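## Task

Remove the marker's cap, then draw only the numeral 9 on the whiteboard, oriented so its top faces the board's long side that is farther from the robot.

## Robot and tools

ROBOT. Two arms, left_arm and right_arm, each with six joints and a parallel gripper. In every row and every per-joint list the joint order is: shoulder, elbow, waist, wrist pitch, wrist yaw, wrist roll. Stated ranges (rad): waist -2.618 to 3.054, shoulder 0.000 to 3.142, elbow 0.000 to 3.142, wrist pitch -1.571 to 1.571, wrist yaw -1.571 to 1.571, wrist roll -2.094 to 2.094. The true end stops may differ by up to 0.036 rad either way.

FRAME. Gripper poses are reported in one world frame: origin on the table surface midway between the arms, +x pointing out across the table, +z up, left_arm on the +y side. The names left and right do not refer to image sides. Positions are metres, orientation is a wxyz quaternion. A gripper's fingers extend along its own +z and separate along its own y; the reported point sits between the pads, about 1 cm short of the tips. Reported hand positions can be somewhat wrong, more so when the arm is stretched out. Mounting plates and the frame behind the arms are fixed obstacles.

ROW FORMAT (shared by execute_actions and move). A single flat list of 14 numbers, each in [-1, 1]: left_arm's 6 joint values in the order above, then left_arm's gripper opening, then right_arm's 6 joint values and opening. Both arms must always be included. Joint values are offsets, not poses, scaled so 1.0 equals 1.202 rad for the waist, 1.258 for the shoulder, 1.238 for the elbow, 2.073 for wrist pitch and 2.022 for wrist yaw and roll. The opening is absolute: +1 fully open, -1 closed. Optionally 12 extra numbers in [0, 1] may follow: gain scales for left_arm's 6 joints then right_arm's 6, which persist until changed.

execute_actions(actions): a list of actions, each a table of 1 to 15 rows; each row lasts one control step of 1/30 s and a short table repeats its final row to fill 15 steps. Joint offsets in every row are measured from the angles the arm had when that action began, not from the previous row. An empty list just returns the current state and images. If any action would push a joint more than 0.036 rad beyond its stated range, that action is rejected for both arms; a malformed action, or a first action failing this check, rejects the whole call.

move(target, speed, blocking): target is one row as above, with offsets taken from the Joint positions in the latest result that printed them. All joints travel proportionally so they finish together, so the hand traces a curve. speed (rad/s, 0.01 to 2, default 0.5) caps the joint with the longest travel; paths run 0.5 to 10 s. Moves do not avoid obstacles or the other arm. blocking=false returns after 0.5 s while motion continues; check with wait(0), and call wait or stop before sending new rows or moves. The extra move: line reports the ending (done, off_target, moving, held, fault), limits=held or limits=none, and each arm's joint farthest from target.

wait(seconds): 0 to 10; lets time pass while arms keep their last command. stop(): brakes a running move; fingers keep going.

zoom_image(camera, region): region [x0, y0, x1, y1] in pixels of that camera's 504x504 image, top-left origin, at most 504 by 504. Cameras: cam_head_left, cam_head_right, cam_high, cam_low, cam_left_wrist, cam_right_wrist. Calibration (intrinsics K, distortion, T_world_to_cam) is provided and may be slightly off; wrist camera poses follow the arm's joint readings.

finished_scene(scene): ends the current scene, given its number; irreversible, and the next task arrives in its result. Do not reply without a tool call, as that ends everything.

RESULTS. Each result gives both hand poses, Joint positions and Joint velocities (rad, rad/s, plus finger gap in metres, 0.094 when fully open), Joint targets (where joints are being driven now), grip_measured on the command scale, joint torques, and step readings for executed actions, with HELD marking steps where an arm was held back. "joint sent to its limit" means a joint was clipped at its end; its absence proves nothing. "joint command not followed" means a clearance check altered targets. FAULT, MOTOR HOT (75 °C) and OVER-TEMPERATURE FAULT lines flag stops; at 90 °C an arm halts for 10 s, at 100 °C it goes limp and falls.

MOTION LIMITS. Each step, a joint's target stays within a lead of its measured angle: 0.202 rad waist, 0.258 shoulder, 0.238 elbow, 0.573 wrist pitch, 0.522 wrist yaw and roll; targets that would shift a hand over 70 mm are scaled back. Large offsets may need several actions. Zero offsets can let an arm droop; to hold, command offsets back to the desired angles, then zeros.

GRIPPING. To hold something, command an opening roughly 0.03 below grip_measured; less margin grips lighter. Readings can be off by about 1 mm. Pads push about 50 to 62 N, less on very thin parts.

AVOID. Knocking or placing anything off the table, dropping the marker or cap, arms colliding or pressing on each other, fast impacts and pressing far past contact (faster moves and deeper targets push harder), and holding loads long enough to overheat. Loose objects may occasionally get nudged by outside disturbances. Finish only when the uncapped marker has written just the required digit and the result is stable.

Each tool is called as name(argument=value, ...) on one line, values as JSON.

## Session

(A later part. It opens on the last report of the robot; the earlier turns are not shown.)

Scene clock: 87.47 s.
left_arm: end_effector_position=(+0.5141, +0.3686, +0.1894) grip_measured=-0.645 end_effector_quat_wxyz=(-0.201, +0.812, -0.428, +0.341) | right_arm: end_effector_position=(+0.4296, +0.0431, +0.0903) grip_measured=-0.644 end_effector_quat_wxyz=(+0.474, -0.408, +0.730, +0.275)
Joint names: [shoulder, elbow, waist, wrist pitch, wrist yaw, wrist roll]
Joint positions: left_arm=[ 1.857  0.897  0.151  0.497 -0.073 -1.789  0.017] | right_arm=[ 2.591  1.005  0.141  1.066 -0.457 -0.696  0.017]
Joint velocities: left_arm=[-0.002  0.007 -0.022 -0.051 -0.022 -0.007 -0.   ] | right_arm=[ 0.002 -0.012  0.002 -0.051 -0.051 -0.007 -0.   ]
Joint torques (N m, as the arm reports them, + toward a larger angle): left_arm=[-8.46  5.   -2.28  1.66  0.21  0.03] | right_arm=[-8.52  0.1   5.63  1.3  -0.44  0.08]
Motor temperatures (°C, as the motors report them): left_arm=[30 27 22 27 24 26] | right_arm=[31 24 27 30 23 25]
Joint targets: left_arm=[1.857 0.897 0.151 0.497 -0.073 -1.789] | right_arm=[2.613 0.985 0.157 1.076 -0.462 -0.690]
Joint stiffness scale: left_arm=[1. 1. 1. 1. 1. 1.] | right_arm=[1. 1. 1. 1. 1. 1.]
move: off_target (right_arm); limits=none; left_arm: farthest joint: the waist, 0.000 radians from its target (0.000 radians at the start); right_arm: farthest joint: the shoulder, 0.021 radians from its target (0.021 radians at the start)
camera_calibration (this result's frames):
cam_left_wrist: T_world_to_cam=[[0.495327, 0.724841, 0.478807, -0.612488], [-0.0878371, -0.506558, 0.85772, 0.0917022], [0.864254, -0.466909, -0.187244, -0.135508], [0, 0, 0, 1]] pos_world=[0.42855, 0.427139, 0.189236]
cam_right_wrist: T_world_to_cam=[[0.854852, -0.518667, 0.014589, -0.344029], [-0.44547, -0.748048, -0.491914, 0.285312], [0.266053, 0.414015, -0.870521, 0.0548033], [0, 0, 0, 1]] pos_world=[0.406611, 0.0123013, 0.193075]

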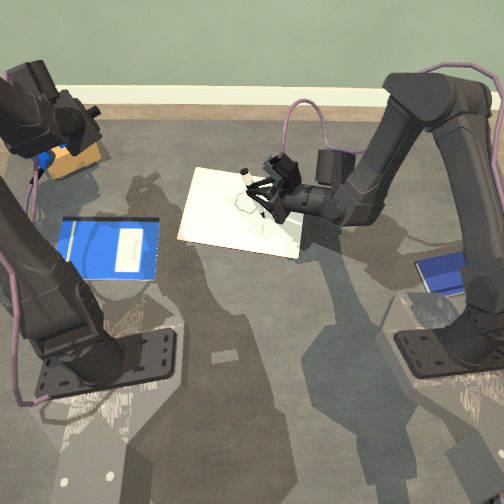

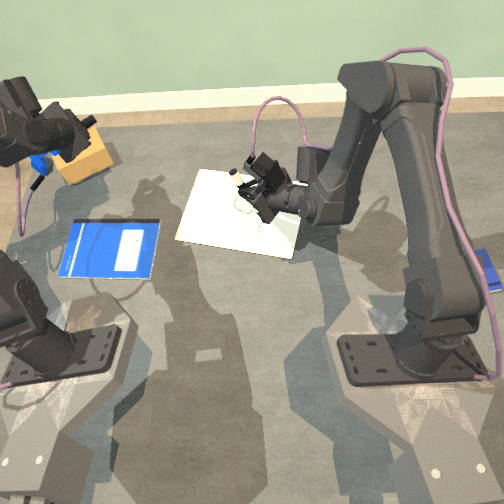

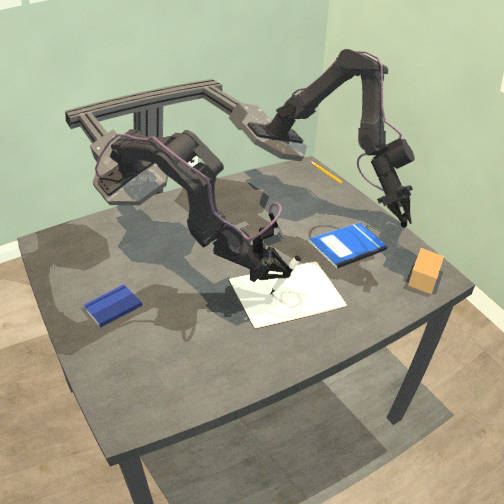

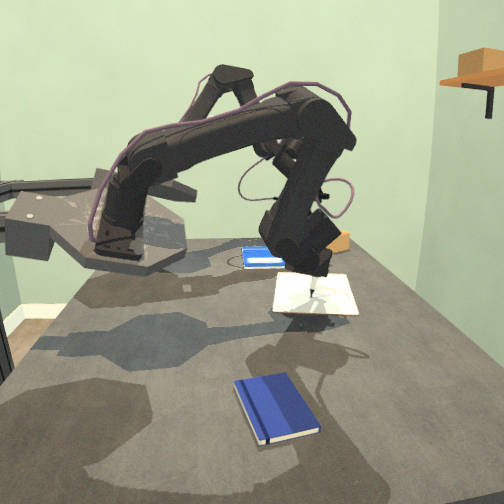

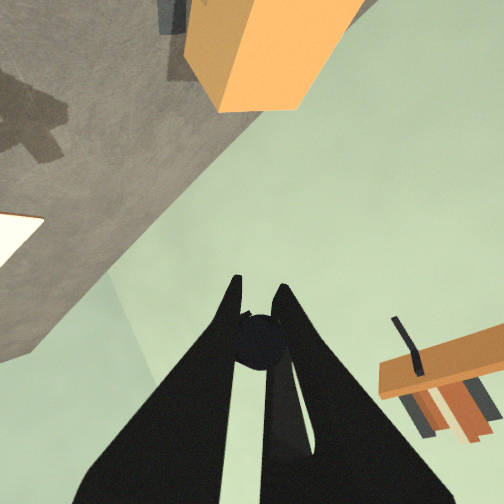

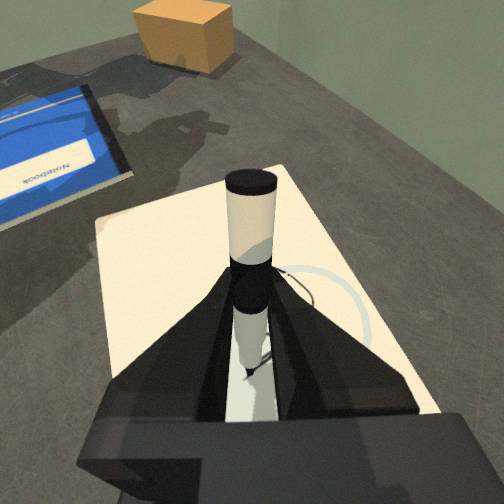

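execute_actions(actions=[[[0,0,0,0,0,0,-0.72,0.0185,-0.020,0.0145,0.008,-0.001,0.003,-0.72],[0,0,0,0,0,0,-0.72,0.0197,-0.024,0.016,0.011,0,0.0037,-0.72],[0,0,0,0,0,0,-0.72,0.021,-0.0275,0.0177,0.014,0.001,0.004,-0.72],[0,0,0,0,0,0,-0.72,0.022,-0.031,0.019,0.017,0.002,0.0044,-0.72],[0,0,0,0,0,0,-0.72,0.023,-0.035,0.021,0.020,0.003,0.0048,-0.72],[0,0,0,0,0,0,-0.72,0.0243,-0.039,0.0225,0.0235,0.004,0.005,-0.72],[0,0,0,0,0,0,-0.72,0.0255,-0.0425,0.024,0.0265,0.005,0.0055,-0.72],[0,0,0,0,0,0,-0.72,0.0266,-0.046,0.0257,0.030,0.006,0.006,-0.72],[0,0,0,0,0,0,-0.72,0.028,-0.050,0.027,0.033,0.007,0.0063,-0.72],[0,0,0,0,0,0,-0.72,0.029,-0.054,0.029,0.036,0.008,0.0066,-0.72],[0,0,0,0,0,0,-0.72,0.030,-0.0575,0.030,0.039,0.009,0.007,-0.72],[0,0,0,0,0,0,-0.72,0.031,-0.061,0.032,0.042,0.010,0.0074,-0.72],[0,0,0,0,0,0,-0.72,0.032,-0.065,0.0335,0.045,0.011,0.0077,-0.72],[0,0,0,0,0,0,-0.72,0.033,-0.068,0.0345,0.048,0.012,0.008,-0.72],[0,0,0,0,0,0,-0.72,0.034,-0.071,0.0355,0.050,0.012,0.008,-0.72]]])

wait(seconds=0.5)

Scene clock: 88.77 s.
left_arm: end_effector_position=(+0.5141, +0.3686, +0.1894) grip_measured=-0.645 end_effector_quat_wxyz=(-0.201, +0.812, -0.428, +0.341) | right_arm: end_effector_position=(+0.4096, +0.0470, +0.0893) grip_measured=-0.644 end_effector_quat_wxyz=(+0.475, -0.411, +0.729, +0.273)
Joint names: [shoulder, elbow, waist, wrist pitch, wrist yaw, wrist roll]
Joint positions: left_arm=[ 1.857  0.897  0.151  0.497 -0.073 -1.789  0.017] | right_arm=[ 2.611  0.946  0.166  1.15  -0.435 -0.69   0.017]
Joint velocities: left_arm=[-0.017  0.012  0.007 -0.037  0.022  0.037 -0.   ] | right_arm=[ 0.027 -0.12   0.051  0.066  0.022  0.007  0.001]
Joint torques (N m, as the arm reports them, + toward a larger angle): left_arm=[-8.4   5.03 -2.3   1.67  0.23  0.02] | right_arm=[-8.06 -0.4   5.41  1.15 -0.42  0.1 ]
Motor temperatures (°C, as the motors report them): left_arm=[30 27 22 27 24 26] | right_arm=[31 24 27 30 23 25]
Joint targets: left_arm=[1.857 0.897 0.151 0.497 -0.073 -1.789] | right_arm=[2.634 0.917 0.184 1.169 -0.433 -0.679]
Joint stiffness scale: left_arm=[1. 1. 1. 1. 1. 1.] | right_arm=[1. 1. 1. 1. 1. 1.]
Step readings (joint positions):
0: left_arm=[1.857 0.897 0.151 0.497 -0.073 -1.789] | right_arm=[2.591 1.005 0.141 1.066 -0.457 -0.695]
1: left_arm=[1.857 0.897 0.151 0.497 -0.073 -1.789] | right_arm=[2.591 1.005 0.141 1.066 -0.457 -0.695]
2: left_arm=[1.857 0.897 0.151 0.497 -0.073 -1.789] | right_arm=[2.591 1.003 0.141 1.068 -0.456 -0.695]
4: left_arm=[1.857 0.897 0.151 0.497 -0.073 -1.789] | right_arm=[2.591 0.996 0.142 1.077 -0.452 -0.694]
8: left_arm=[1.857 0.897 0.151 0.497 -0.073 -1.789] | right_arm=[2.600 0.978 0.150 1.105 -0.446 -0.693]
15: Joint positions above
camera_calibration (this result's frames):
cam_left_wrist: T_world_to_cam=[[0.495327, 0.724841, 0.478807, -0.612488], [-0.0878371, -0.506558, 0.85772, 0.0917022], [0.864254, -0.466909, -0.187244, -0.135508], [0, 0, 0, 1]] pos_world=[0.42855, 0.427139, 0.189236]
cam_right_wrist: T_world_to_cam=[[0.856098, -0.516385, 0.0210427, -0.326096], [-0.441104, -0.751296, -0.490898, 0.277073], [0.269302, 0.410975, -0.870963, 0.0564634], [0, 0, 0, 1]] pos_world=[0.386182, 0.0165682, 0.192054]

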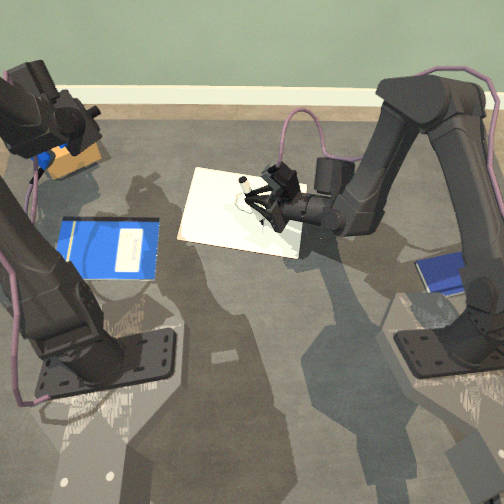

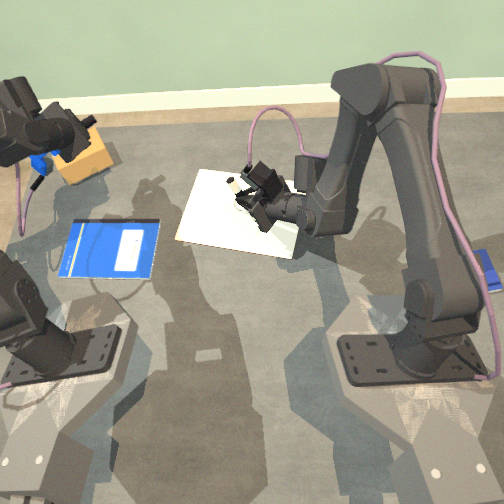

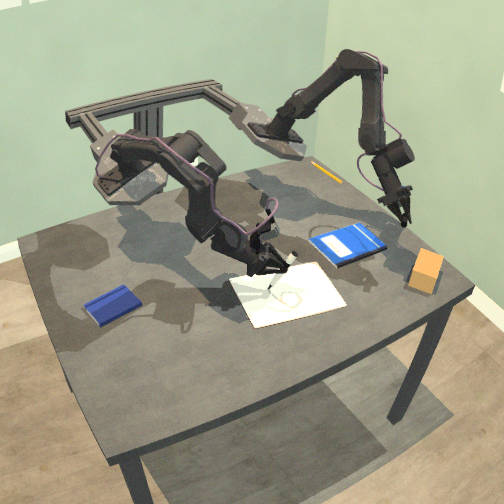

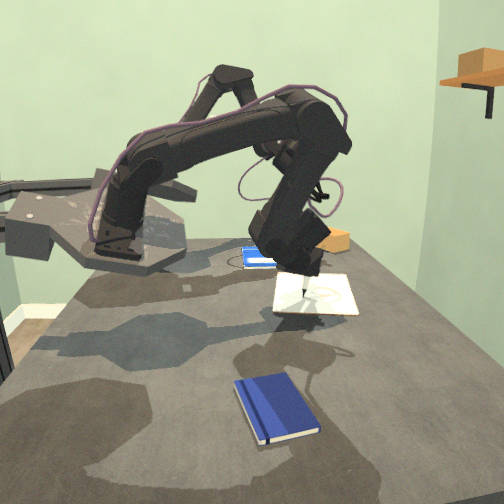

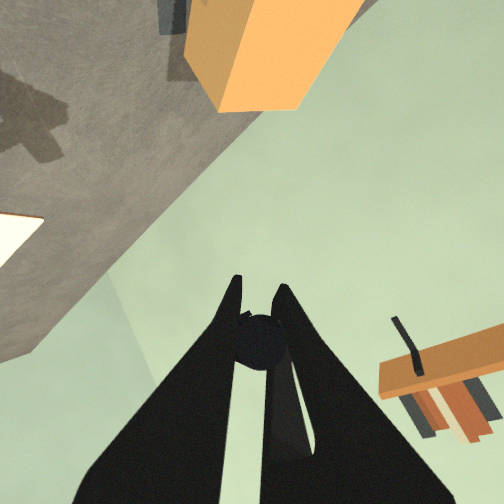

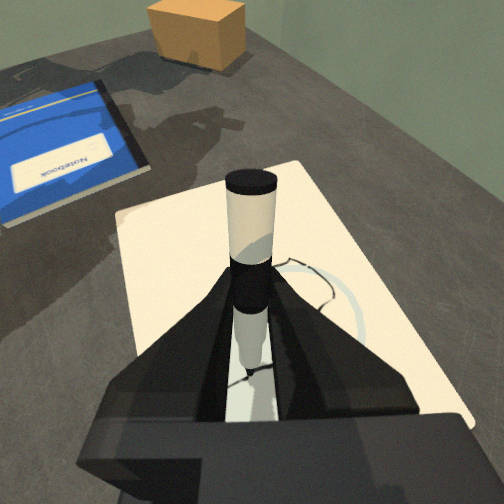

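Scene clock: 89.27 s.
left_arm: end_effector_position=(+0.5141, +0.3686, +0.1894) grip_measured=-0.645 end_effector_quat_wxyz=(-0.201, +0.812, -0.428, +0.341) | right_arm: end_effector_position=(+0.4074, +0.0472, +0.0894) grip_measured=-0.644 end_effector_quat_wxyz=(+0.476, -0.410, +0.729, +0.272)
Joint names: [shoulder, elbow, waist, wrist pitch, wrist yaw, wrist roll]
Joint positions: left_arm=[ 1.857  0.897  0.151  0.497 -0.073 -1.789  0.017] | right_arm=[ 2.615  0.938  0.169  1.166 -0.431 -0.685  0.017]
Joint velocities: left_arm=[-0.007 -0.022  0.012 -0.037 -0.037 -0.037 -0.001] | right_arm=[ 0.012 -0.007  0.002 -0.007  0.022 -0.037 -0.   ]
Joint torques (N m, as the arm reports them, + toward a larger angle): left_arm=[-8.42  5.06 -2.32  1.67  0.22  0.02] | right_arm=[-8.31 -0.49  5.37  1.28 -0.4   0.07]
Motor temperatures (°C, as the motors report them): left_arm=[30 27 22 27 24 26] | right_arm=[31 24 27 30 23 25]
Joint targets: left_arm=[1.857 0.897 0.151 0.497 -0.073 -1.789] | right_arm=[2.634 0.917 0.184 1.170 -0.433 -0.679]
Joint stiffness scale: left_arm=[1. 1. 1. 1. 1. 1.] | right_arm=[1. 1. 1. 1. 1. 1.]
wait: 0.50 s; at rest by 0.40 s
camera_calibration (this result's frames):
cam_left_wrist: T_world_to_cam=[[0.495327, 0.724841, 0.478807, -0.612488], [-0.0878371, -0.506558, 0.85772, 0.0917022], [0.864254, -0.466909, -0.187244, -0.135508], [0, 0, 0, 1]] pos_world=[0.42855, 0.427139, 0.189236]
cam_right_wrist: T_world_to_cam=[[0.854393, -0.519208, 0.0208649, -0.323267], [-0.443194, -0.749094, -0.492379, 0.277219], [0.271277, 0.411438, -0.870131, 0.0561967], [0, 0, 0, 1]] pos_world=[0.383814, 0.0166988, 0.19214]

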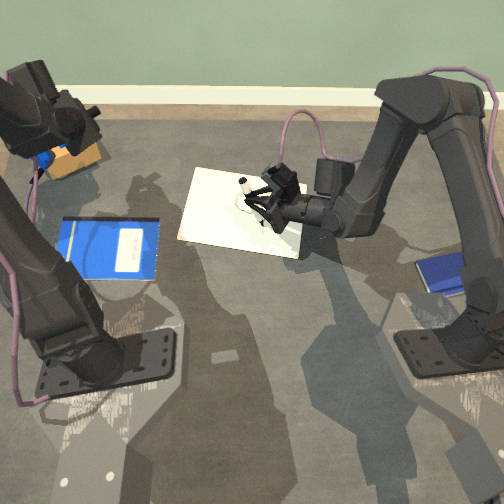

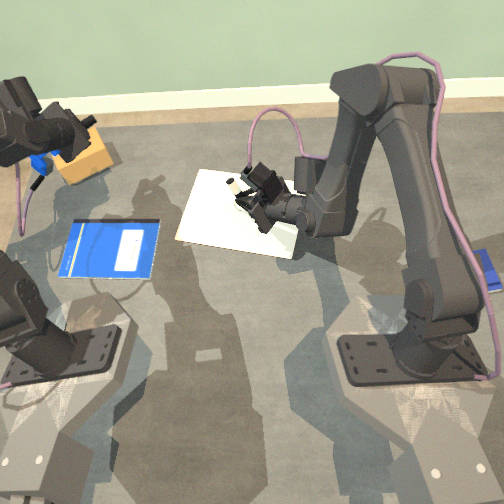

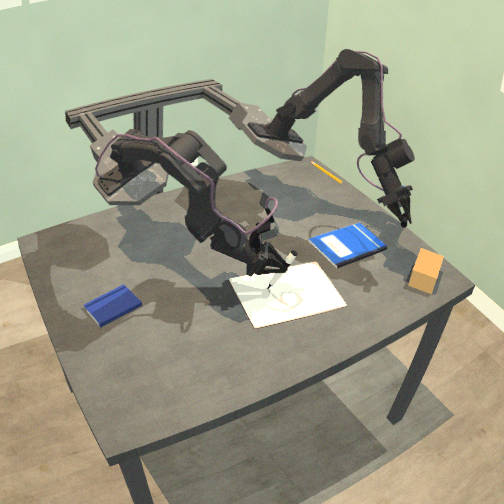

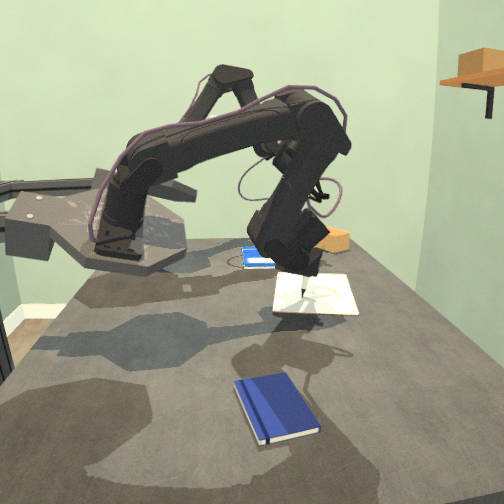

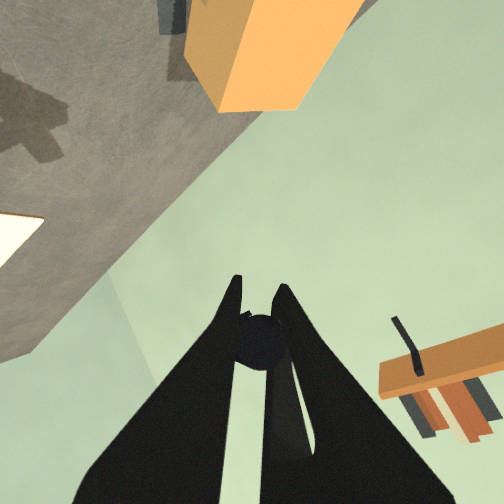

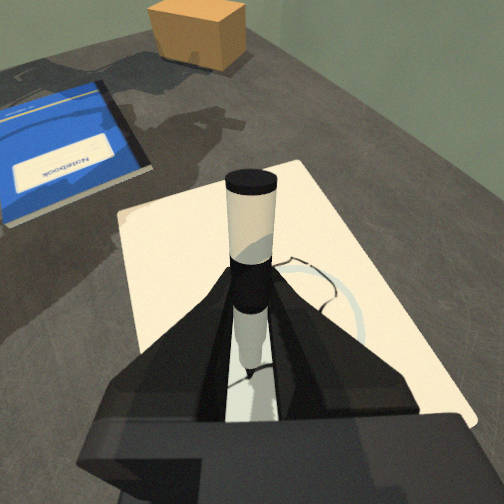

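execute_actions(actions=[[[0,0,0,0,0,0,-0.72,0.016,-0.020,0.0135,0.004,0,0.003,-0.72],[0,0,0,0,0,0,-0.72,0.017,-0.023,0.015,0.007,0.001,0.0035,-0.72],[0,0,0,0,0,0,-0.72,0.018,-0.026,0.016,0.0095,0.0015,0.004,-0.72],[0,0,0,0,0,0,-0.72,0.019,-0.029,0.017,0.012,0.002,0.004,-0.72],[0,0,0,0,0,0,-0.72,0.020,-0.032,0.0185,0.0145,0.003,0.0045,-0.72],[0,0,0,0,0,0,-0.72,0.021,-0.035,0.020,0.017,0.0035,0.005,-0.72],[0,0,0,0,0,0,-0.72,0.022,-0.038,0.021,0.0195,0.004,0.005,-0.72],[0,0,0,0,0,0,-0.72,0.023,-0.041,0.022,0.022,0.0045,0.0055,-0.72],[0,0,0,0,0,0,-0.72,0.024,-0.043,0.023,0.0236,0.005,0.006,-0.72]]])

move(target=[0,0,0,0,0,0,-0.72,-0.15,0,0,0,0,0,-0.72], speed=0.4)

move(target=[0,0,0,0,0,0,-0.72,-0.2,0,-0.35,0,0,0,-0.72], speed=0.8)

zoom_image(camera="cam_head_left", region=[215,175,295,255])

Scene clock: 90.37 s.
left_arm: end_effector_position=(+0.5141, +0.3686, +0.1894) grip_measured=-0.645 end_effector_quat_wxyz=(-0.201, +0.812, -0.428, +0.341) | right_arm: end_effector_position=(+0.3967, +0.0482, +0.0890) grip_measured=-0.644 end_effector_quat_wxyz=(+0.476, -0.411, +0.729, +0.271)
Joint names: [shoulder, elbow, waist, wrist pitch, wrist yaw, wrist roll]
Joint positions: left_arm=[ 1.857  0.897  0.151  0.497 -0.073 -1.789  0.017] | right_arm=[ 2.626  0.906  0.181  1.21  -0.418 -0.681  0.017]
Joint velocities: left_arm=[-0.002  0.017 -0.002 -0.037  0.007 -0.037  0.   ] | right_arm=[-0.007  0.007 -0.002  0.022 -0.007 -0.051 -0.   ]
Joint torques (N m, as the arm reports them, + toward a larger angle): left_arm=[-8.44  4.99 -2.28  1.67  0.23  0.04] | right_arm=[-8.14 -0.7   5.48  1.28 -0.42  0.08]
Motor temperatures (°C, as the motors report them): left_arm=[30 27 22 27 24 26] | right_arm=[31 24 27 30 23 25]
Joint targets: left_arm=[1.857 0.897 0.151 0.497 -0.073 -1.789] | right_arm=[2.645 0.885 0.196 1.215 -0.421 -0.673]
Joint stiffness scale: left_arm=[1. 1. 1. 1. 1. 1.] | right_arm=[1. 1. 1. 1. 1. 1.]
Step readings (joint positions):
0: left_arm=[1.857 0.897 0.151 0.497 -0.073 -1.789] | right_arm=[2.615 0.938 0.169 1.166 -0.431 -0.685]
1: left_arm=[1.857 0.897 0.151 0.497 -0.073 -1.789] | right_arm=[2.615 0.938 0.169 1.166 -0.431 -0.685]
2: left_arm=[1.857 0.897 0.151 0.497 -0.073 -1.789] | right_arm=[2.615 0.938 0.169 1.167 -0.431 -0.684]
4: left_arm=[1.857 0.897 0.151 0.497 -0.073 -1.789] | right_arm=[2.615 0.932 0.170 1.173 -0.428 -0.683]
8: left_arm=[1.857 0.897 0.151 0.497 -0.073 -1.789] | right_arm=[2.618 0.915 0.175 1.189 -0.421 -0.683]
15: Joint positions above
camera_calibration (this result's frames):
cam_left_wrist: T_world_to_cam=[[0.495327, 0.724841, 0.478807, -0.612488], [-0.0878371, -0.506558, 0.85772, 0.0917022], [0.864254, -0.466909, -0.187244, -0.135508], [0, 0, 0, 1]] pos_world=[0.42855, 0.427139, 0.189236]
cam_right_wrist: T_world_to_cam=[[0.854349, -0.519166, 0.0235346, -0.31384], [-0.442708, -0.750754, -0.490284, 0.272806], [0.272208, 0.408455, -0.871245, 0.0581853], [0, 0, 0, 1]] pos_world=[0.373064, 0.0181088, 0.191832]

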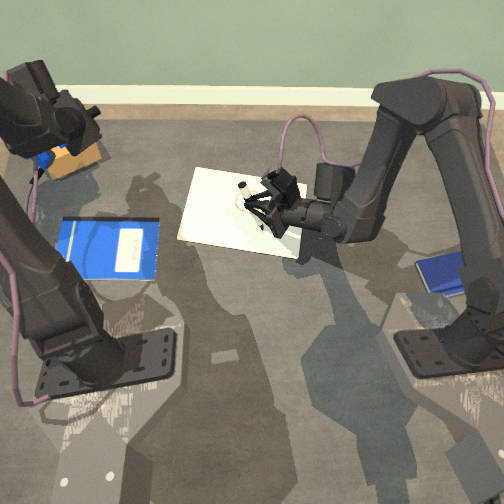

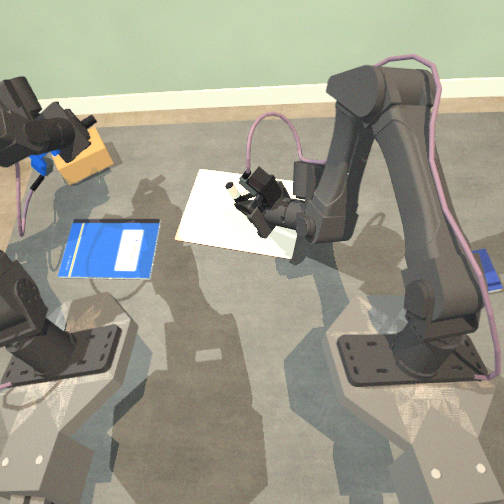

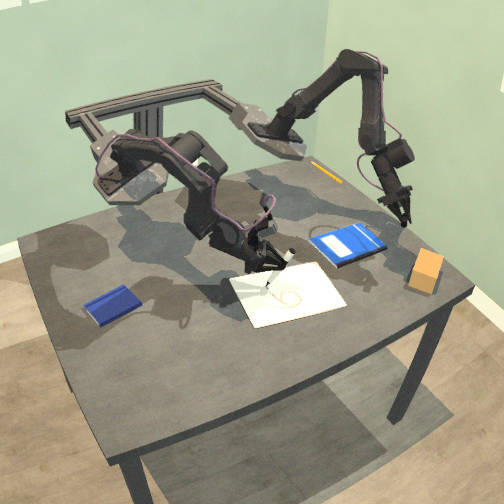

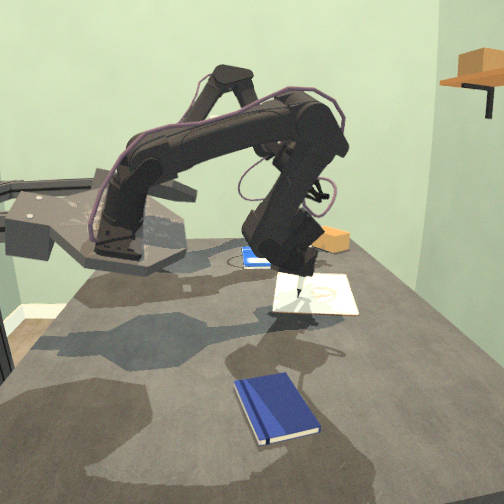

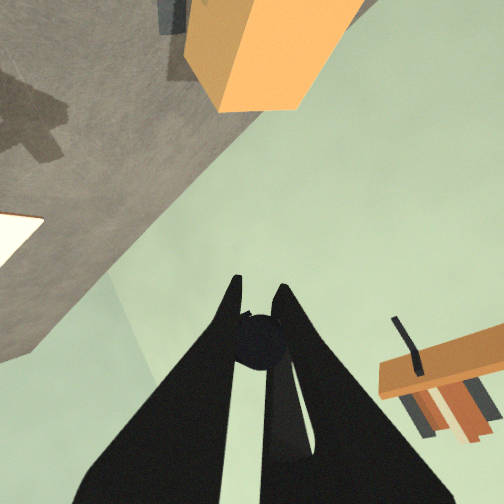

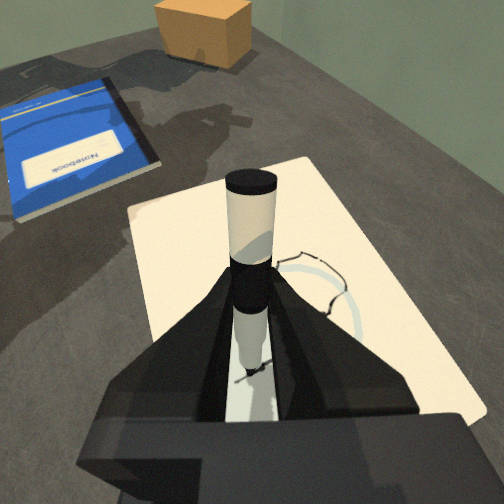

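Scene clock: 91.30 s.
left_arm: end_effector_position=(+0.5141, +0.3686, +0.1894) grip_measured=-0.645 end_effector_quat_wxyz=(-0.201, +0.812, -0.428, +0.341) | right_arm: end_effector_position=(+0.4506, +0.0376, +0.1543) grip_measured=-0.644 end_effector_quat_wxyz=(+0.544, -0.394, +0.700, +0.241)
Joint names: [shoulder, elbow, waist, wrist pitch, wrist yaw, wrist roll]
Joint positions: left_arm=[ 1.857  0.897  0.151  0.497 -0.073 -1.789  0.017] | right_arm=[ 2.457  0.906  0.181  1.206 -0.41  -0.681  0.017]
Joint velocities: left_arm=[-0.007 -0.002  0.007  0.051 -0.051  0.095  0.   ] | right_arm=[-0.002 -0.007 -0.012  0.037 -0.066  0.007  0.   ]
Joint torques (N m, as the arm reports them, + toward a larger angle): left_arm=[-8.41  5.03 -2.29  1.67  0.22  0.03] | right_arm=[-11.74   2.24   4.01   1.38  -0.44   0.01]
Motor temperatures (°C, as the motors report them): left_arm=[30 27 22 28 24 26] | right_arm=[31 24 27 30 23 25]
Joint targets: left_arm=[1.857 0.897 0.151 0.497 -0.073 -1.789] | right_arm=[2.437 0.906 0.181 1.210 -0.418 -0.681]
Joint stiffness scale: left_arm=[1. 1. 1. 1. 1. 1.] | right_arm=[1. 1. 1. 1. 1. 1.]
move: done; limits=none; left_arm: farthest joint: the waist, 0.000 radians from its target (0.000 radians at the start); right_arm: farthest joint: the shoulder, 0.020 radians from its target (0.188 radians at the start)
camera_calibration (this result's frames):
cam_left_wrist: T_world_to_cam=[[0.495327, 0.724841, 0.478807, -0.612488], [-0.0878371, -0.506558, 0.85772, 0.0917022], [0.864254, -0.466909, -0.187244, -0.135508], [0, 0, 0, 1]] pos_world=[0.42855, 0.427139, 0.189236]
cam_right_wrist: T_world_to_cam=[[0.807538, -0.577575, 0.119539, -0.358449], [-0.413559, -0.698973, -0.583443, 0.319932], [0.420536, 0.421715, -0.803309, 0.0268962], [0, 0, 0, 1]] pos_world=[0.410461, 0.00524988, 0.251117]

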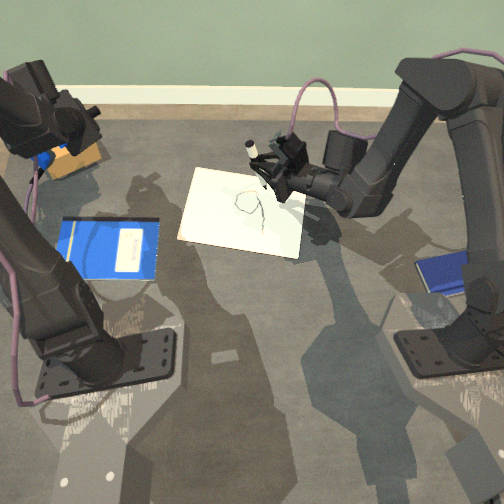

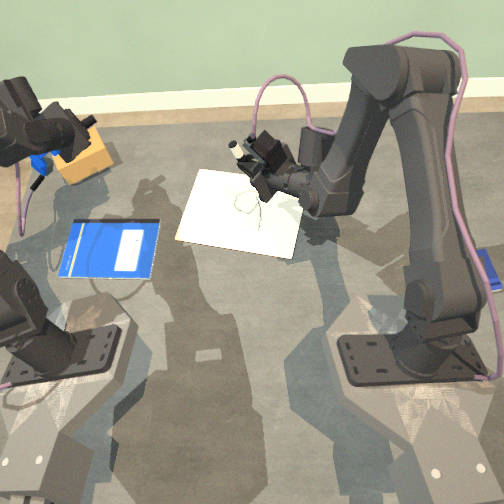

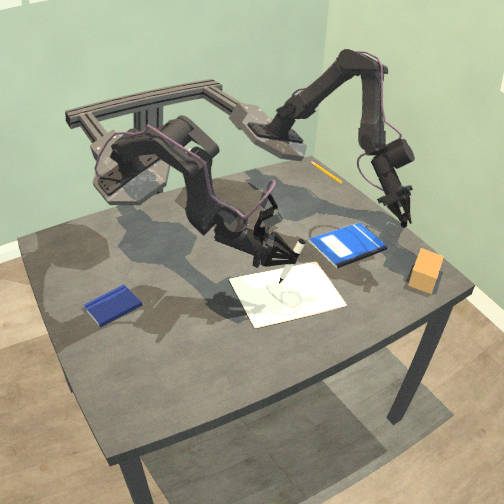

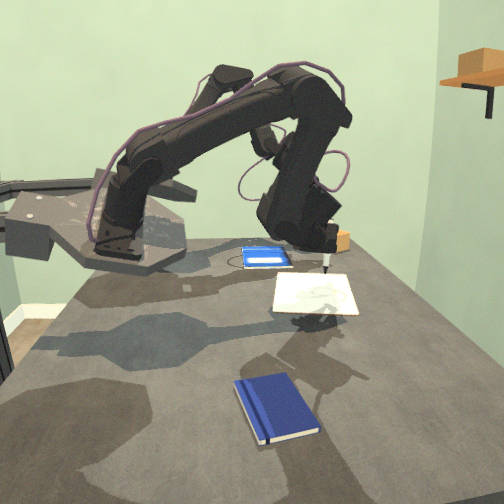

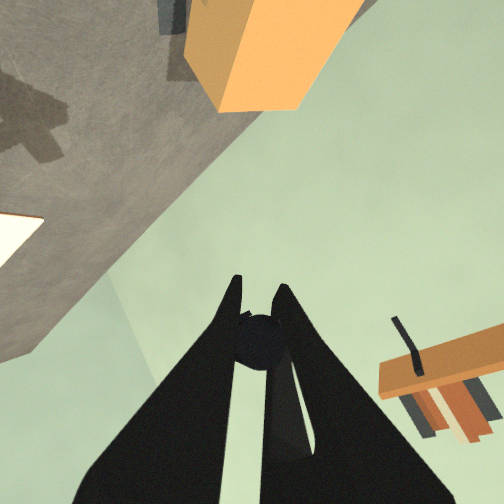

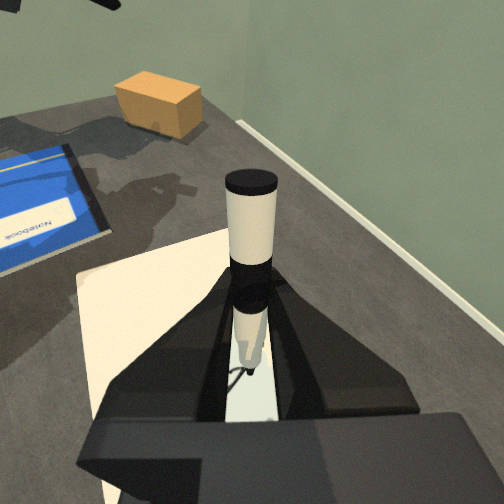

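Scene clock: 92.27 s.
left_arm: end_effector_position=(+0.5141, +0.3686, +0.1894) grip_measured=-0.645 end_effector_quat_wxyz=(-0.201, +0.812, -0.428, +0.341) | right_arm: end_effector_position=(+0.5567, -0.1987, +0.1721) grip_measured=-0.644 end_effector_quat_wxyz=(+0.593, -0.257, +0.762, +0.046)
Joint names: [shoulder, elbow, waist, wrist pitch, wrist yaw, wrist roll]
Joint positions: left_arm=[ 1.857  0.897  0.151  0.497 -0.073 -1.789  0.017] | right_arm=[ 2.228  0.906 -0.253  1.202 -0.395 -0.681  0.017]
Joint velocities: left_arm=[ 0.012  0.012  0.002 -0.095 -0.022 -0.051  0.   ] | right_arm=[-0.002  0.012 -0.012 -0.022 -0.037 -0.007 -0.   ]
Joint torques (N m, as the arm reports them, + toward a larger angle): left_arm=[-8.43  4.99 -2.31  1.67  0.24  0.03] | right_arm=[-12.56   2.89   3.99   1.53  -0.43   0.02]
Motor temperatures (°C, as the motors report them): left_arm=[30 27 22 28 24 26] | right_arm=[31 24 27 30 23 25]
Joint targets: left_arm=[1.857 0.897 0.151 0.497 -0.073 -1.789] | right_arm=[2.206 0.906 -0.240 1.206 -0.410 -0.681]
Joint stiffness scale: left_arm=[1. 1. 1. 1. 1. 1.] | right_arm=[1. 1. 1. 1. 1. 1.]
move: off_target (right_arm); limits=none; left_arm: farthest joint: the waist, 0.000 radians from its target (0.000 radians at the start); right_arm: farthest joint: the shoulder, 0.022 radians from its target (0.252 radians at the start)
camera_calibration (this result's frames):
cam_left_wrist: T_world_to_cam=[[0.495327, 0.724841, 0.478807, -0.612488], [-0.0878371, -0.506558, 0.85772, 0.0917022], [0.864254, -0.466909, -0.187244, -0.135508], [0, 0, 0, 1]] pos_world=[0.42855, 0.427139, 0.189236]
cam_right_wrist: T_world_to_cam=[[0.437898, -0.860278, 0.261087, -0.457495], [-0.656367, -0.504379, -0.561057, 0.379096], [0.614352, 0.0743165, -0.785525, -0.0837422], [0, 0, 0, 1]] pos_world=[0.500609, -0.196141, 0.266359]

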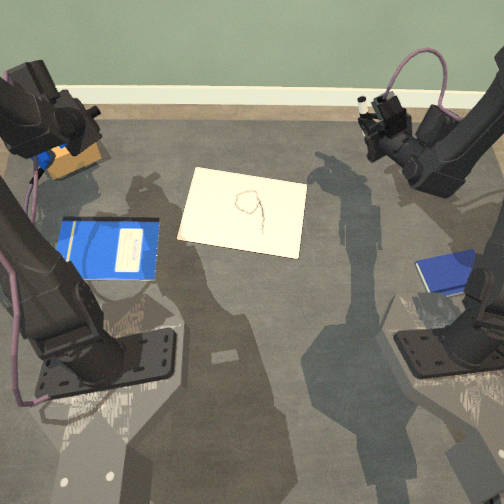

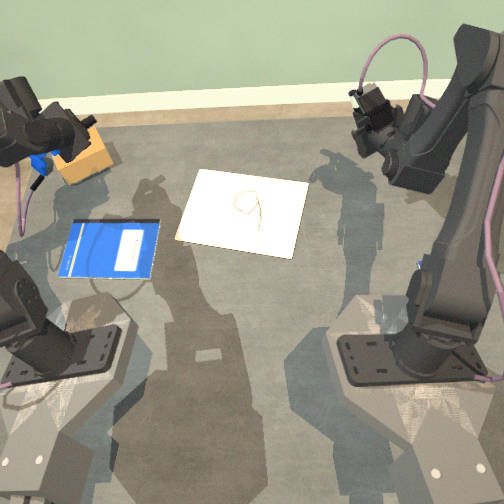

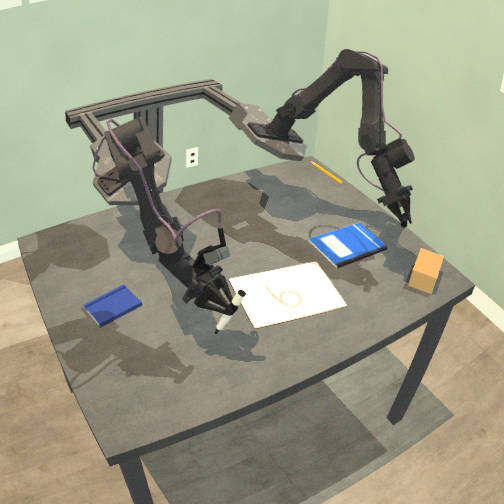

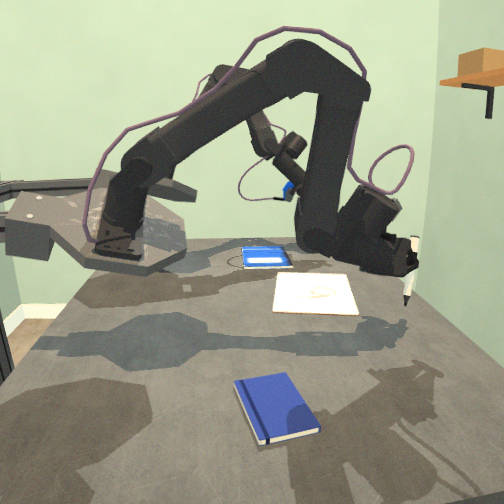

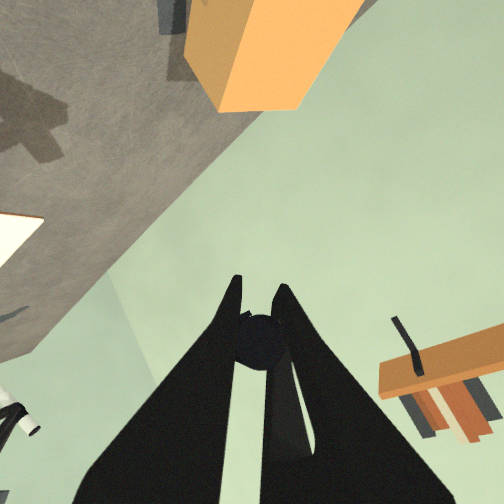

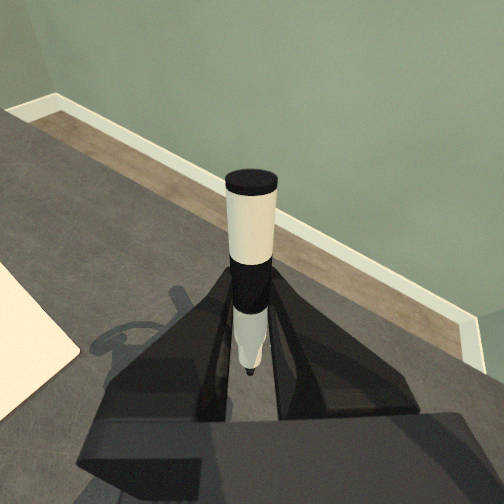

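Region (215, 175, 295, 255) of cam_head_left's 504x504 image, scaled by 6.300, with more detail than that image has.

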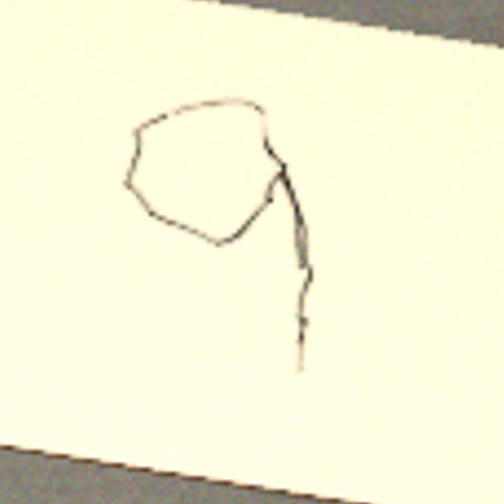

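A closed 9.

finished_scene(scene=1)

The scene is finished.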